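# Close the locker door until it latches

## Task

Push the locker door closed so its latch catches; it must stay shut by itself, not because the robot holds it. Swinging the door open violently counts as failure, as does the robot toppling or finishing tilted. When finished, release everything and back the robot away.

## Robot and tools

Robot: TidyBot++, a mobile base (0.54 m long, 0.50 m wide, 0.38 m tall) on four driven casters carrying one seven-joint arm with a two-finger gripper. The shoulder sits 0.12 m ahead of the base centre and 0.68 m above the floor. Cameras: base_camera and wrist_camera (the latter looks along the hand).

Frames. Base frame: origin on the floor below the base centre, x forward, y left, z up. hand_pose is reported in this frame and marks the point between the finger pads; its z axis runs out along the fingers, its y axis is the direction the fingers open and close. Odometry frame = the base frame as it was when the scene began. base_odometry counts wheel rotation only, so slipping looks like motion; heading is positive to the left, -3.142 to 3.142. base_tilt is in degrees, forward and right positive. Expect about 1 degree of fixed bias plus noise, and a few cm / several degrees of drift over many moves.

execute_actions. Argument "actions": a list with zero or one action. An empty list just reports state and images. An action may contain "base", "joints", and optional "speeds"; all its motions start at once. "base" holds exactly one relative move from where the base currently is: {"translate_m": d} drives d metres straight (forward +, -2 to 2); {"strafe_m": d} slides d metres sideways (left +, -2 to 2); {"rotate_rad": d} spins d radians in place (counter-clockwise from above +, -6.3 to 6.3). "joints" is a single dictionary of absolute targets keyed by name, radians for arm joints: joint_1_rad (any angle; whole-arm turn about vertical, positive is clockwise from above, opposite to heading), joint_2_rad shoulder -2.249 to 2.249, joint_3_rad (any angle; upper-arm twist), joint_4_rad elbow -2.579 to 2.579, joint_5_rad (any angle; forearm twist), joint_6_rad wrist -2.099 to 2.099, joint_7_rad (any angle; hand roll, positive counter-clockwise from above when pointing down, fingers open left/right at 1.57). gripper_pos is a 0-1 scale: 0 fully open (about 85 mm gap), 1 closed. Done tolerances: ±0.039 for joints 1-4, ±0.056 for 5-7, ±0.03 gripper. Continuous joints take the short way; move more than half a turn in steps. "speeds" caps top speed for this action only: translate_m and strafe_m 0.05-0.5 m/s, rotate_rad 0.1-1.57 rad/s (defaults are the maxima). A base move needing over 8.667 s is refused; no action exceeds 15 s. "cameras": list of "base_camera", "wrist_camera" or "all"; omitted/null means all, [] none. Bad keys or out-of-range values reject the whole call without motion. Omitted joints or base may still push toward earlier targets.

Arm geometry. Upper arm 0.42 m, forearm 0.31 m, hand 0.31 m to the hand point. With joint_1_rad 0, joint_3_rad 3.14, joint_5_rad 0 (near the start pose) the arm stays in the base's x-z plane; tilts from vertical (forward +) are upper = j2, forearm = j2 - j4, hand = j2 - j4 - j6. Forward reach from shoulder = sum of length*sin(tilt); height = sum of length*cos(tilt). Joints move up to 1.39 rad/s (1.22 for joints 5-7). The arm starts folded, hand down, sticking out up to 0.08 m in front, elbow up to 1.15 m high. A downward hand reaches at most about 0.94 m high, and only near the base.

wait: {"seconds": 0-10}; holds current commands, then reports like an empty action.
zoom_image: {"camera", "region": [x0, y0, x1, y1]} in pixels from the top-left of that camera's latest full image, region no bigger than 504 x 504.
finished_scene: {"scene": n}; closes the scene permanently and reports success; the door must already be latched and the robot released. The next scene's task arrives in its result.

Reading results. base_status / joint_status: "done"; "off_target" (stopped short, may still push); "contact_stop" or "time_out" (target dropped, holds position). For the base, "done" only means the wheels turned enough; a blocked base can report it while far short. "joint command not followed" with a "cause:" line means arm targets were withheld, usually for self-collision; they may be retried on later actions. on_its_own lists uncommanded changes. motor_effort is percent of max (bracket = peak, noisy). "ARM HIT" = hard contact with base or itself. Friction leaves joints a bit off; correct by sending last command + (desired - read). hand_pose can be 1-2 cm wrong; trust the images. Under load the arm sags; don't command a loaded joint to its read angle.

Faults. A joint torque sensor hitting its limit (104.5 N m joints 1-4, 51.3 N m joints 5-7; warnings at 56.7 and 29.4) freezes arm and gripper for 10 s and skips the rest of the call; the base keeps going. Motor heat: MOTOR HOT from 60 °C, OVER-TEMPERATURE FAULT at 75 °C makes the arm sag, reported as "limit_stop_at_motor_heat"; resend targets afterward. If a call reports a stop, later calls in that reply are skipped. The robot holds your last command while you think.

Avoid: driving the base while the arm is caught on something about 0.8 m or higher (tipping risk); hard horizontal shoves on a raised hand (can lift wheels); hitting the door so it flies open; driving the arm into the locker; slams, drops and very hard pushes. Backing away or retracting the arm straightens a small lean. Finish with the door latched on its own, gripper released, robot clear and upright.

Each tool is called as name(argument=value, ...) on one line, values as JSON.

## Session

execute_actions(actions=[])

Scene clock: 0.00 s.
base_odometry: x=+0.000 y=+0.000 heading=+0.000 (m, m, rad; odometry frame)
base_tilt: forward=-0.5 right=+0.5 (deg)
base_status: not commanded
joint_positions: joint_1_rad=-0.003 joint_2_rad=-0.333 joint_3_rad=+3.177 joint_4_rad=-2.514 joint_5_rad=-0.009 joint_6_rad=-0.886 joint_7_rad=+1.573 gripper_pos=+0.000
joint_status: not commanded
motor_effort: joint_1_rad=-1 joint_2_rad=-2 joint_3_rad=-1 joint_4_rad=+13 joint_5_rad=+0 joint_6_rad=+2 joint_7_rad=+0 (%)
hand_pose: x=+0.2627 y=+0.0001 z=+0.5891 quat_wxyz=(-0.009, +0.999, -0.018, +0.037) (m; base frame)
pictures: base_camera, wrist_camera
Images, in order (width x height): base_camera 644x364, wrist_camera 644x476.

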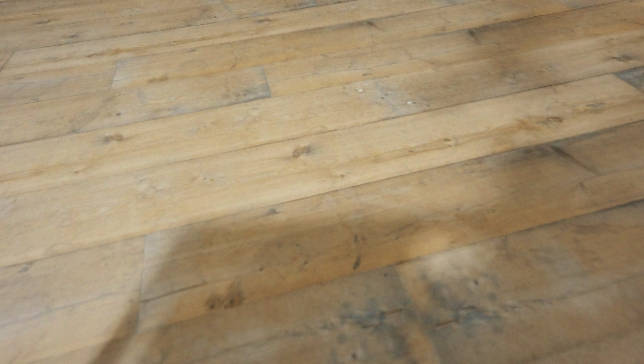

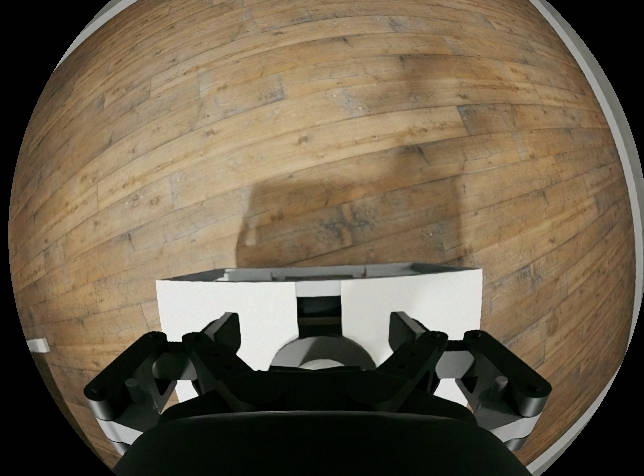

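zoom_image(camera="wrist_camera", region=[0, 240, 160, 476])

zoom_image(camera="wrist_camera", region=[0, 0, 240, 200])

zoom_image(camera="wrist_camera", region=[444, 0, 644, 476])

Region (0, 240, 160, 476) of wrist_camera's 644x476 image, scaled by 2.136; it fills the left 342 columns of this view, and the rest is white.

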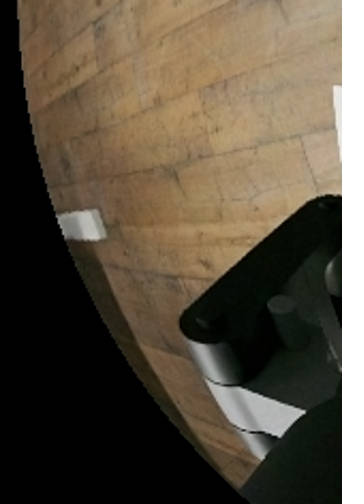

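Region (0, 0, 240, 200) of wrist_camera's 644x476 image, scaled by 2.100.

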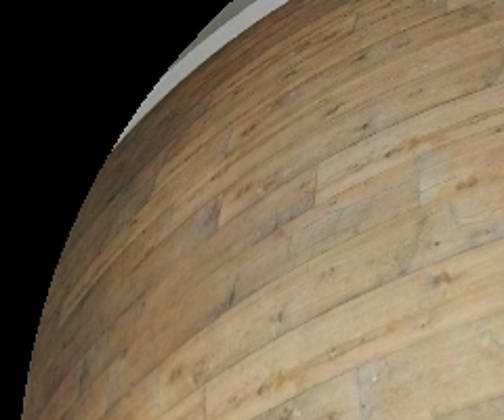

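Region (444, 0, 644, 476) of wrist_camera's 644x476 image, scaled by 1.059; it fills the left 212 columns of this view, and the rest is white.

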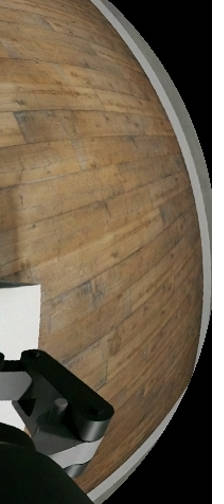

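execute_actions(actions=[{"joints": {"joint_4_rad": -1.95, "joint_6_rad": -0.2}}], cameras=["wrist_camera"])

Scene clock: 2.80 s.
base_odometry: x=+0.000 y=+0.000 heading=+0.000 (m, m, rad; odometry frame)
base_tilt: forward=-0.5 right=+0.5 (deg)
base_status: not commanded
joint_positions: joint_1_rad=-0.003 joint_2_rad=-0.333 joint_3_rad=+3.177 joint_4_rad=-1.958 joint_5_rad=-0.009 joint_6_rad=-0.227 joint_7_rad=+1.573 gripper_pos=+0.000
joint_status: all done
motor_effort: joint_1_rad=+1(0) joint_2_rad=-9(9) joint_3_rad=-1(1) joint_4_rad=+19(20) joint_5_rad=+0(0) joint_6_rad=+9(9) joint_7_rad=+0(0) (%)
hand_pose: x=+0.5945 y=-0.0163 z=+0.9762 quat_wxyz=(+0.002, +0.799, -0.018, +0.601) (m; base frame)
pictures: wrist_camera
Images, in order (width x height): wrist_camera 644x476.

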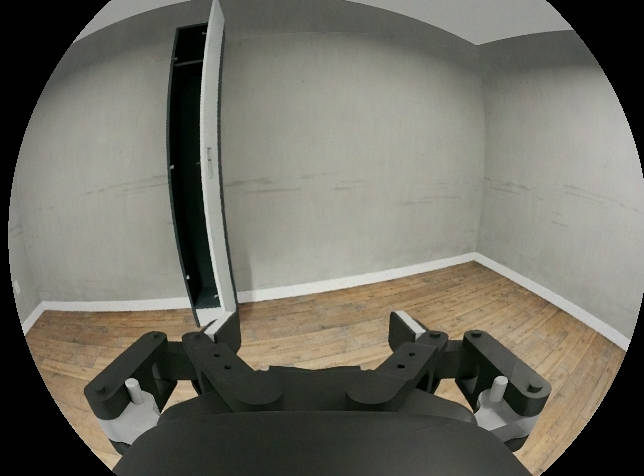

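zoom_image(camera="wrist_camera", region=[140, 0, 280, 340])

zoom_image(camera="wrist_camera", region=[160, 250, 270, 340])

zoom_image(camera="wrist_camera", region=[150, 0, 260, 90])

zoom_image(camera="wrist_camera", region=[150, 120, 250, 200])

Region (140, 0, 280, 340) of wrist_camera's 644x476 image, scaled by 1.482; it fills the left 208 columns of this view, and the rest is white.

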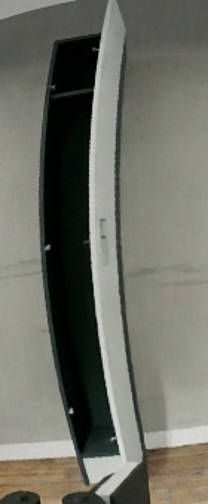

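Region (160, 250, 270, 340) of wrist_camera's 644x476 image, scaled by 4.582; it fills the top 412 rows of this view, and the rest is white.

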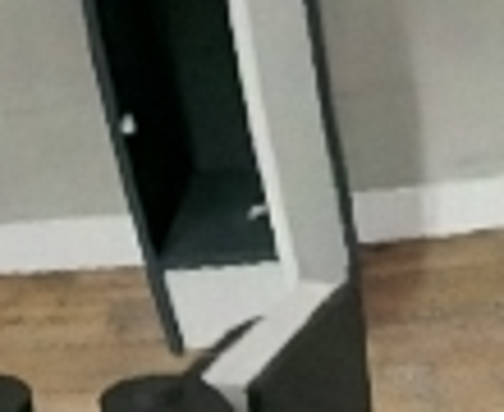

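Region (150, 0, 260, 90) of wrist_camera's 644x476 image, scaled by 4.582; it fills the top 412 rows of this view, and the rest is white.

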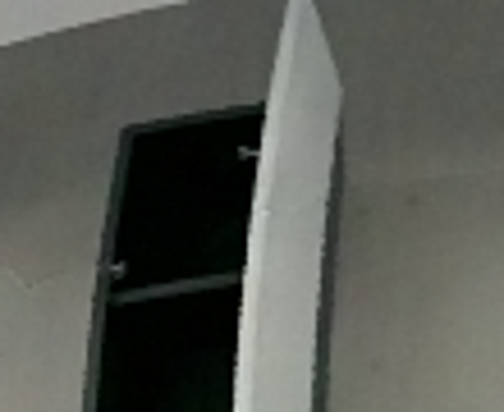

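Region (150, 120, 250, 200) of wrist_camera's 644x476 image, scaled by 5.040; it fills the top 403 rows of this view, and the rest is white.

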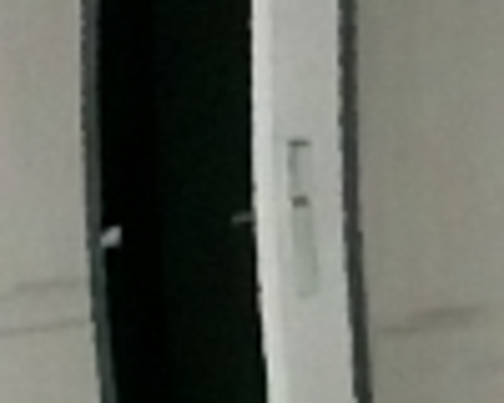

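execute_actions(actions=[{"base": {"translate_m": 1.18}, "joints": {"joint_1_rad": -0.7, "joint_2_rad": 0.374, "joint_3_rad": 3.14, "joint_4_rad": -2.417, "joint_5_rad": 0.0, "joint_6_rad": 0.79, "joint_7_rad": 1.57, "gripper_pos": 1.0}}])

Scene clock: 9.30 s.
base_odometry: x=+1.180 y=-0.002 heading=-0.001 (m, m, rad; odometry frame)
base_tilt: forward=-0.4 right=+0.5 (deg)
base_status: done
joint_positions: joint_1_rad=-0.680 joint_2_rad=+0.364 joint_3_rad=+3.163 joint_4_rad=-2.405 joint_5_rad=-0.009 joint_6_rad=+0.759 joint_7_rad=+1.573 gripper_pos=+0.999
joint_status: all done
motor_effort: joint_1_rad=+0(2) joint_2_rad=-22(24) joint_3_rad=-1(1) joint_4_rad=+10(20) joint_5_rad=+0(0) joint_6_rad=+10(10) joint_7_rad=+0(0) (%)
hand_pose: x=+0.5509 y=+0.3342 z=+0.6497 quat_wxyz=(-0.169, +0.799, +0.272, +0.508) (m; base frame)
pictures: base_camera, wrist_camera
Images, in order (width x height): base_camera 644x364, wrist_camera 644x476.

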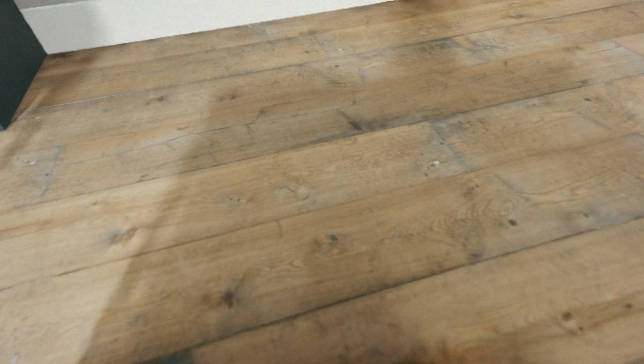

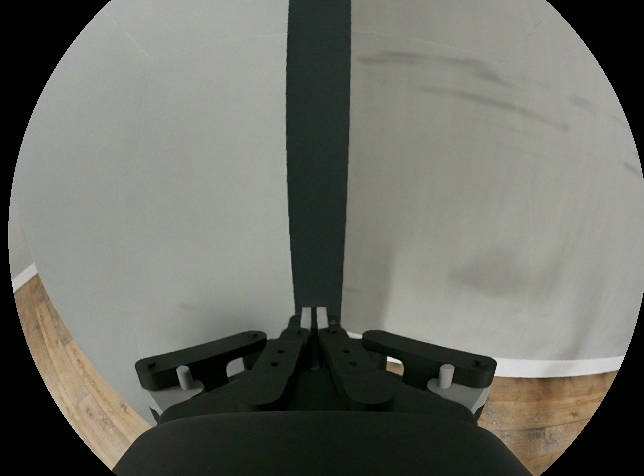

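zoom_image(camera="base_camera", region=[0, 0, 160, 160])

zoom_image(camera="wrist_camera", region=[0, 100, 200, 440])

zoom_image(camera="wrist_camera", region=[240, 60, 400, 340])

Region (0, 0, 160, 160) of base_camera's 644x364 image, scaled by 3.150.

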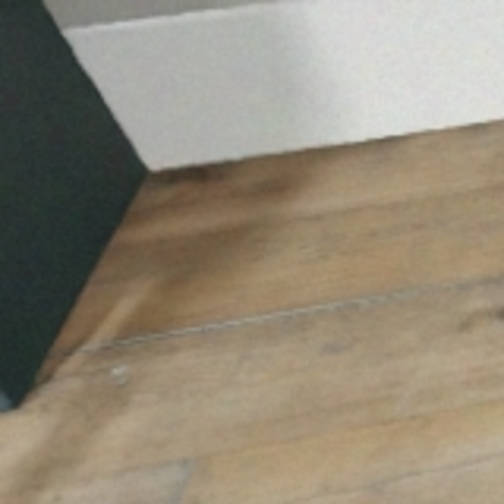

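Region (0, 100, 200, 440) of wrist_camera's 644x476 image, scaled by 1.482; it fills the left 296 columns of this view, and the rest is white.

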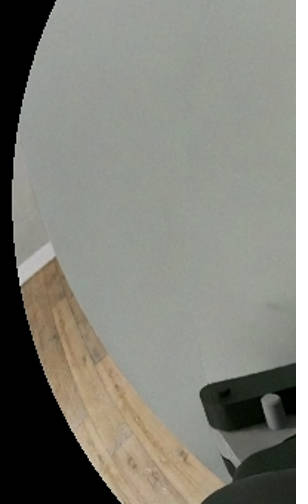

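Region (240, 60, 400, 340) of wrist_camera's 644x476 image, scaled by 1.800; it fills the left 288 columns of this view, and the rest is white.

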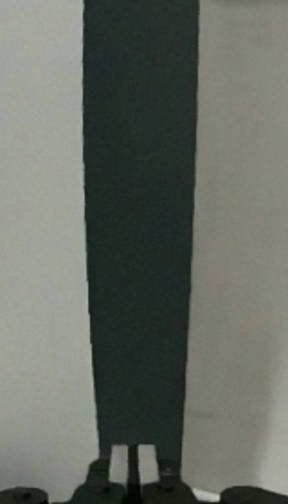

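execute_actions(actions=[{"base": {"strafe_m": 0.355}, "speeds": {"strafe_m": 0.15}, "joints": {"joint_2_rad": 0.424, "joint_4_rad": -2.295, "joint_6_rad": 0.70}}])

Scene clock: 14.10 s.
base_odometry: x=+1.181 y=+0.354 heading=-0.001 (m, m, rad; odometry frame)
base_tilt: forward=-0.5 right=+0.5 (deg)
base_status: done
joint_positions: joint_1_rad=-0.685 joint_2_rad=+0.415 joint_3_rad=+3.157 joint_4_rad=-2.302 joint_5_rad=-0.014 joint_6_rad=+0.726 joint_7_rad=+1.573 gripper_pos=+0.999
joint_status: all done
motor_effort: joint_1_rad=+0(14) joint_2_rad=-24(27) joint_3_rad=-1(13) joint_4_rad=+10(18) joint_5_rad=+0(7) joint_6_rad=+9(13) joint_7_rad=+0(0) (%)
hand_pose: x=+0.5769 y=+0.3615 z=+0.6531 quat_wxyz=(-0.175, +0.794, +0.272, +0.515) (m; base frame)
pictures: base_camera, wrist_camera
Images, in order (width x height): base_camera 644x364, wrist_camera 644x476.

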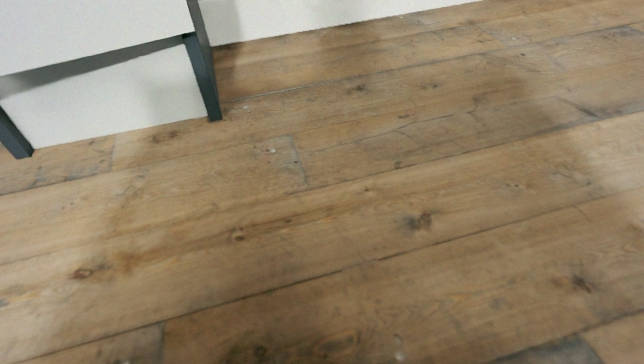

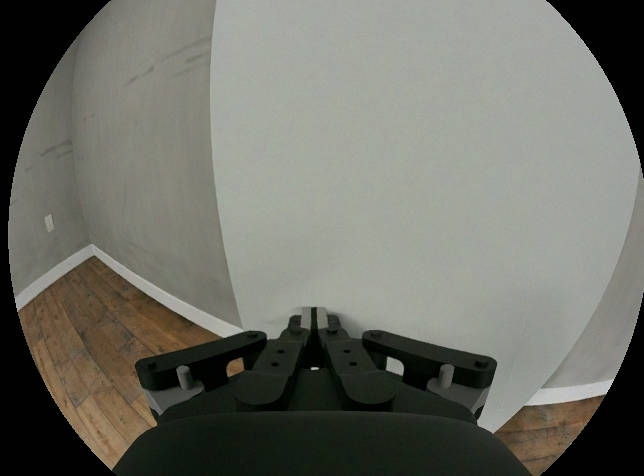

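zoom_image(camera="base_camera", region=[0, 0, 280, 180])

Region (0, 0, 280, 180) of base_camera's 644x364 image, scaled by 1.800; it fills the top 324 rows of this view, and the rest is white.

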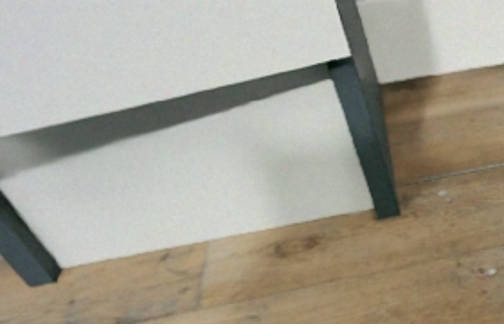

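execute_actions(actions=[{"base": {"translate_m": 0.115}, "speeds": {"translate_m": 0.1}, "joints": {"joint_1_rad": -0.62}}])

zoom_image(camera="base_camera", region=[0, 0, 320, 220])

Scene clock: 17.27 s.
base_odometry: x=+1.295 y=+0.354 heading=-0.001 (m, m, rad; odometry frame)
base_tilt: forward=-0.5 right=+0.5 (deg)
base_status: done
joint_positions: joint_1_rad=-0.675 joint_2_rad=+0.391 joint_3_rad=+3.085 joint_4_rad=-2.391 joint_5_rad=+0.029 joint_6_rad=+0.690 joint_7_rad=+1.573 gripper_pos=+0.999
joint_status: joint_1_rad off_target (ended at -0.675, target -0.620)
motor_effort: joint_1_rad=+13(14) joint_2_rad=-17(27) joint_3_rad=+12(14) joint_4_rad=+27(29) joint_5_rad=-7(8) joint_6_rad=+15(15) joint_7_rad=+0(0) (%)
hand_pose: x=+0.5170 y=+0.3654 z=+0.6220 quat_wxyz=(-0.189, +0.805, +0.317, +0.464) (m; base frame)
pictures: base_camera, wrist_camera
Images, in order (width x height): base_camera 644x364, wrist_camera 644x476.

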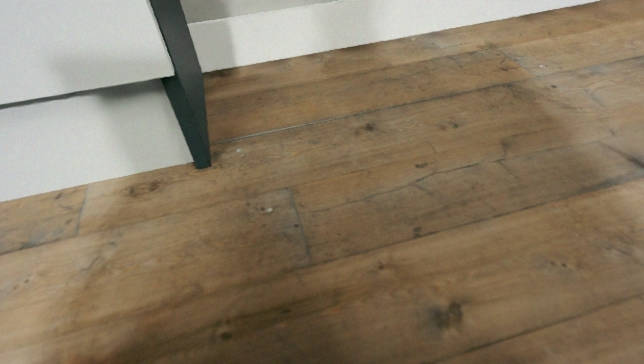

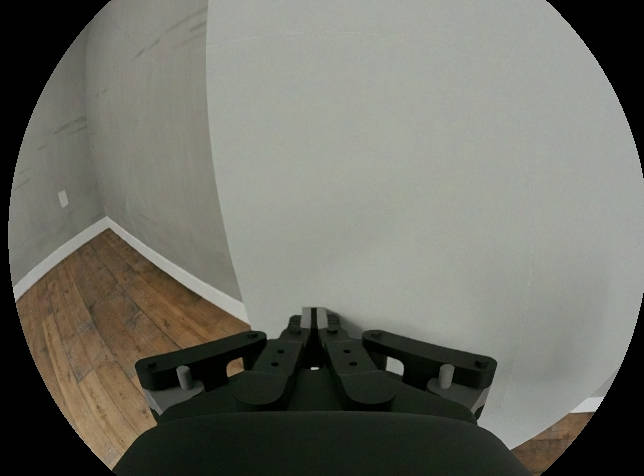

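Region (0, 0, 320, 220) of base_camera's 644x364 image, scaled by 1.575; it fills the top 346 rows of this view, and the rest is white.

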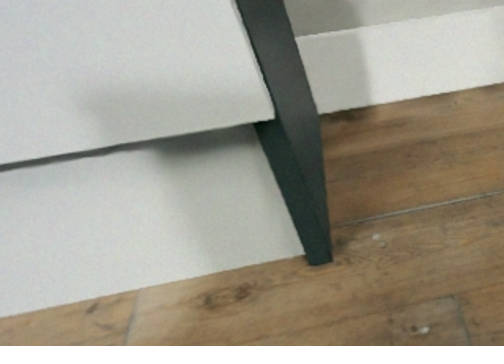

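zoom_image(camera="base_camera", region=[0, 60, 100, 130])

zoom_image(camera="base_camera", region=[110, 40, 210, 110])

Region (0, 60, 100, 130) of base_camera's 644x364 image, scaled by 5.040; it fills the top 353 rows of this view, and the rest is white.

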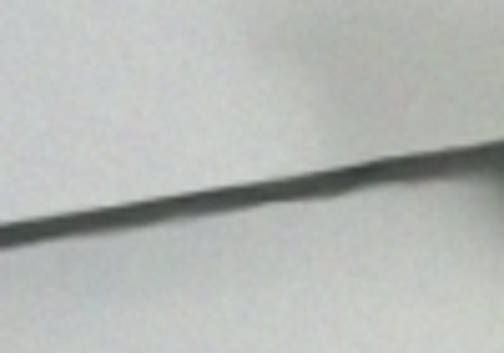

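Region (110, 40, 210, 110) of base_camera's 644x364 image, scaled by 5.040; it fills the top 353 rows of this view, and the rest is white.

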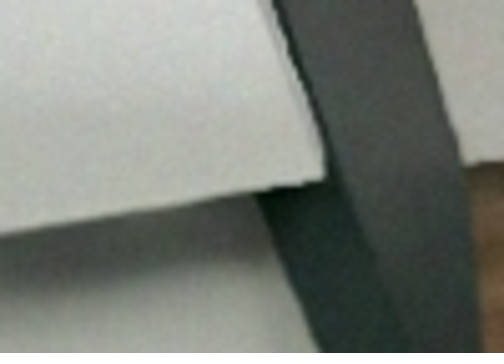

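execute_actions(actions=[{"joints": {"joint_1_rad": -0.585, "joint_2_rad": 0.40, "joint_3_rad": 3.175, "joint_4_rad": -2.225, "joint_5_rad": -0.02, "joint_6_rad": 0.75}}])

zoom_image(camera="base_camera", region=[0, 60, 100, 130])

Scene clock: 18.67 s.
base_odometry: x=+1.295 y=+0.354 heading=-0.001 (m, m, rad; odometry frame)
base_tilt: forward=-0.5 right=+0.5 (deg)
base_status: not commanded
joint_positions: joint_1_rad=-0.675 joint_2_rad=+0.391 joint_3_rad=+3.085 joint_4_rad=-2.390 joint_5_rad=+0.029 joint_6_rad=+0.689 joint_7_rad=+1.573 gripper_pos=+0.999
joint_status: joint_1_rad off_target (ended at -0.675, target -0.585); joint_3_rad off_target (ended at +3.085, target +3.175); joint_4_rad off_target (ended at -2.390, target -2.225); joint_6_rad off_target (ended at +0.689, target +0.750); the others done
motor_effort: joint_1_rad=+14(15) joint_2_rad=-20(21) joint_3_rad=+14(14) joint_4_rad=+37(36) joint_5_rad=-8(8) joint_6_rad=+23(23) joint_7_rad=+0(0) (%)
hand_pose: x=+0.5175 y=+0.3656 z=+0.6224 quat_wxyz=(-0.189, +0.805, +0.317, +0.465) (m; base frame)
pictures: base_camera, wrist_camera
Images, in order (width x height): base_camera 644x364, wrist_camera 644x476.

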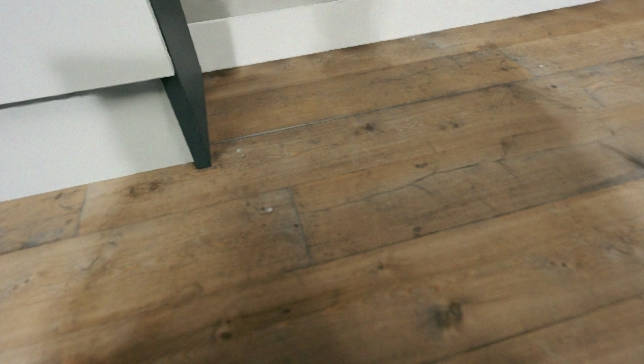

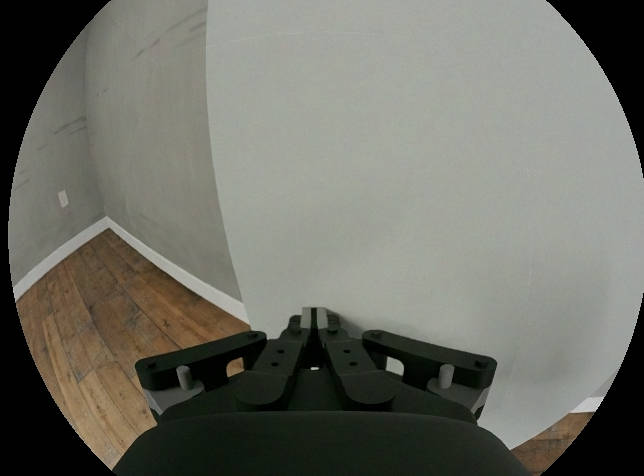

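Region (0, 60, 100, 130) of base_camera's 644x364 image, scaled by 5.040; it fills the top 353 rows of this view, and the rest is white.

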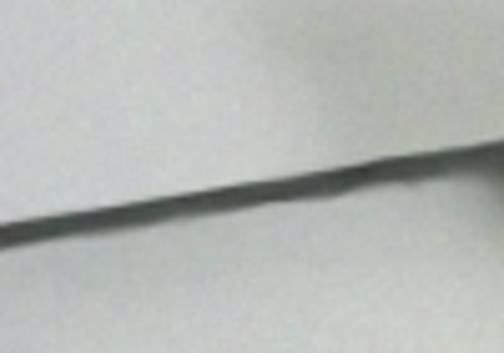

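execute_actions(actions=[{"base": {"translate_m": -0.5}, "joints": {"joint_1_rad": -0.66, "joint_2_rad": 0.05, "joint_3_rad": 3.1, "joint_4_rad": -2.52, "joint_5_rad": 0.02, "joint_6_rad": 0.72}}])

Scene clock: 21.30 s.
base_odometry: x=+0.795 y=+0.354 heading=-0.001 (m, m, rad; odometry frame)
base_tilt: forward=-0.5 right=+0.5 (deg)
base_status: done
joint_positions: joint_1_rad=-0.639 joint_2_rad=+0.060 joint_3_rad=+3.121 joint_4_rad=-2.510 joint_5_rad=+0.016 joint_6_rad=+0.709 joint_7_rad=+1.573 gripper_pos=+0.999
joint_status: all done
motor_effort: joint_1_rad=+0(14) joint_2_rad=-15(32) joint_3_rad=-2(12) joint_4_rad=+13(36) joint_5_rad=+0(8) joint_6_rad=+10(25) joint_7_rad=+0(0) (%)
hand_pose: x=+0.5061 y=+0.3055 z=+0.7483 quat_wxyz=(-0.194, +0.756, +0.267, +0.565) (m; base frame)
pictures: base_camera, wrist_camera
Images, in order (width x height): base_camera 644x364, wrist_camera 644x476.

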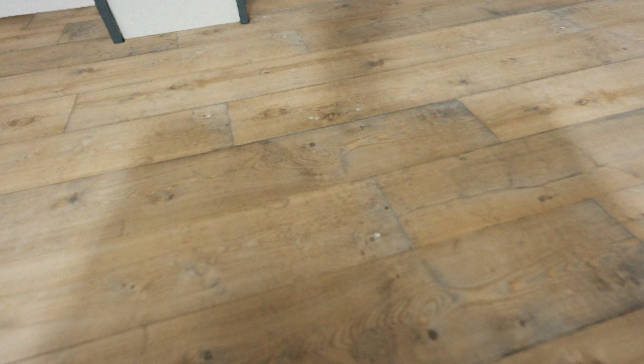

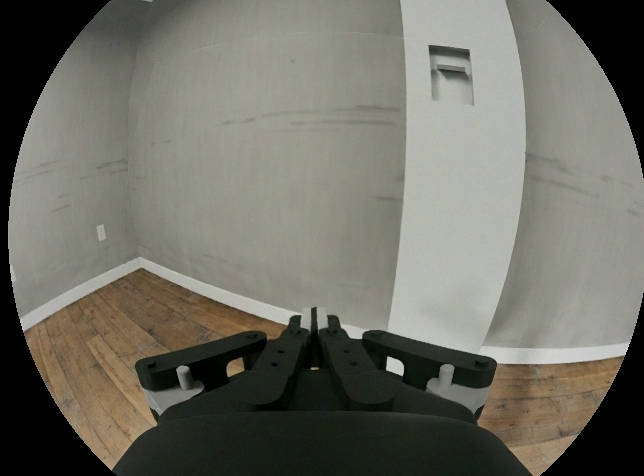

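zoom_image(camera="wrist_camera", region=[390, 20, 540, 130])

Region (390, 20, 540, 130) of wrist_camera's 644x476 image, scaled by 3.360; it fills the top 370 rows of this view, and the rest is white.

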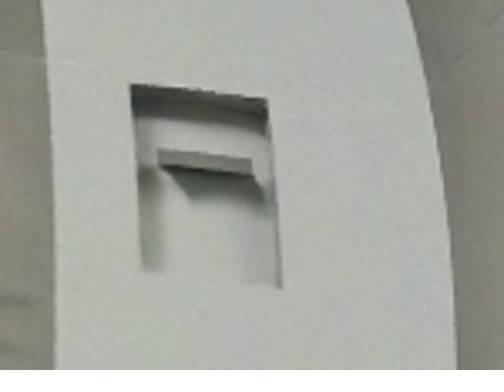

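The handle tab sits in the same dropped position as in scene 1. The door is shut and the robot is clear of it.

finished_scene(scene=2)

The scene is finished: the task was done.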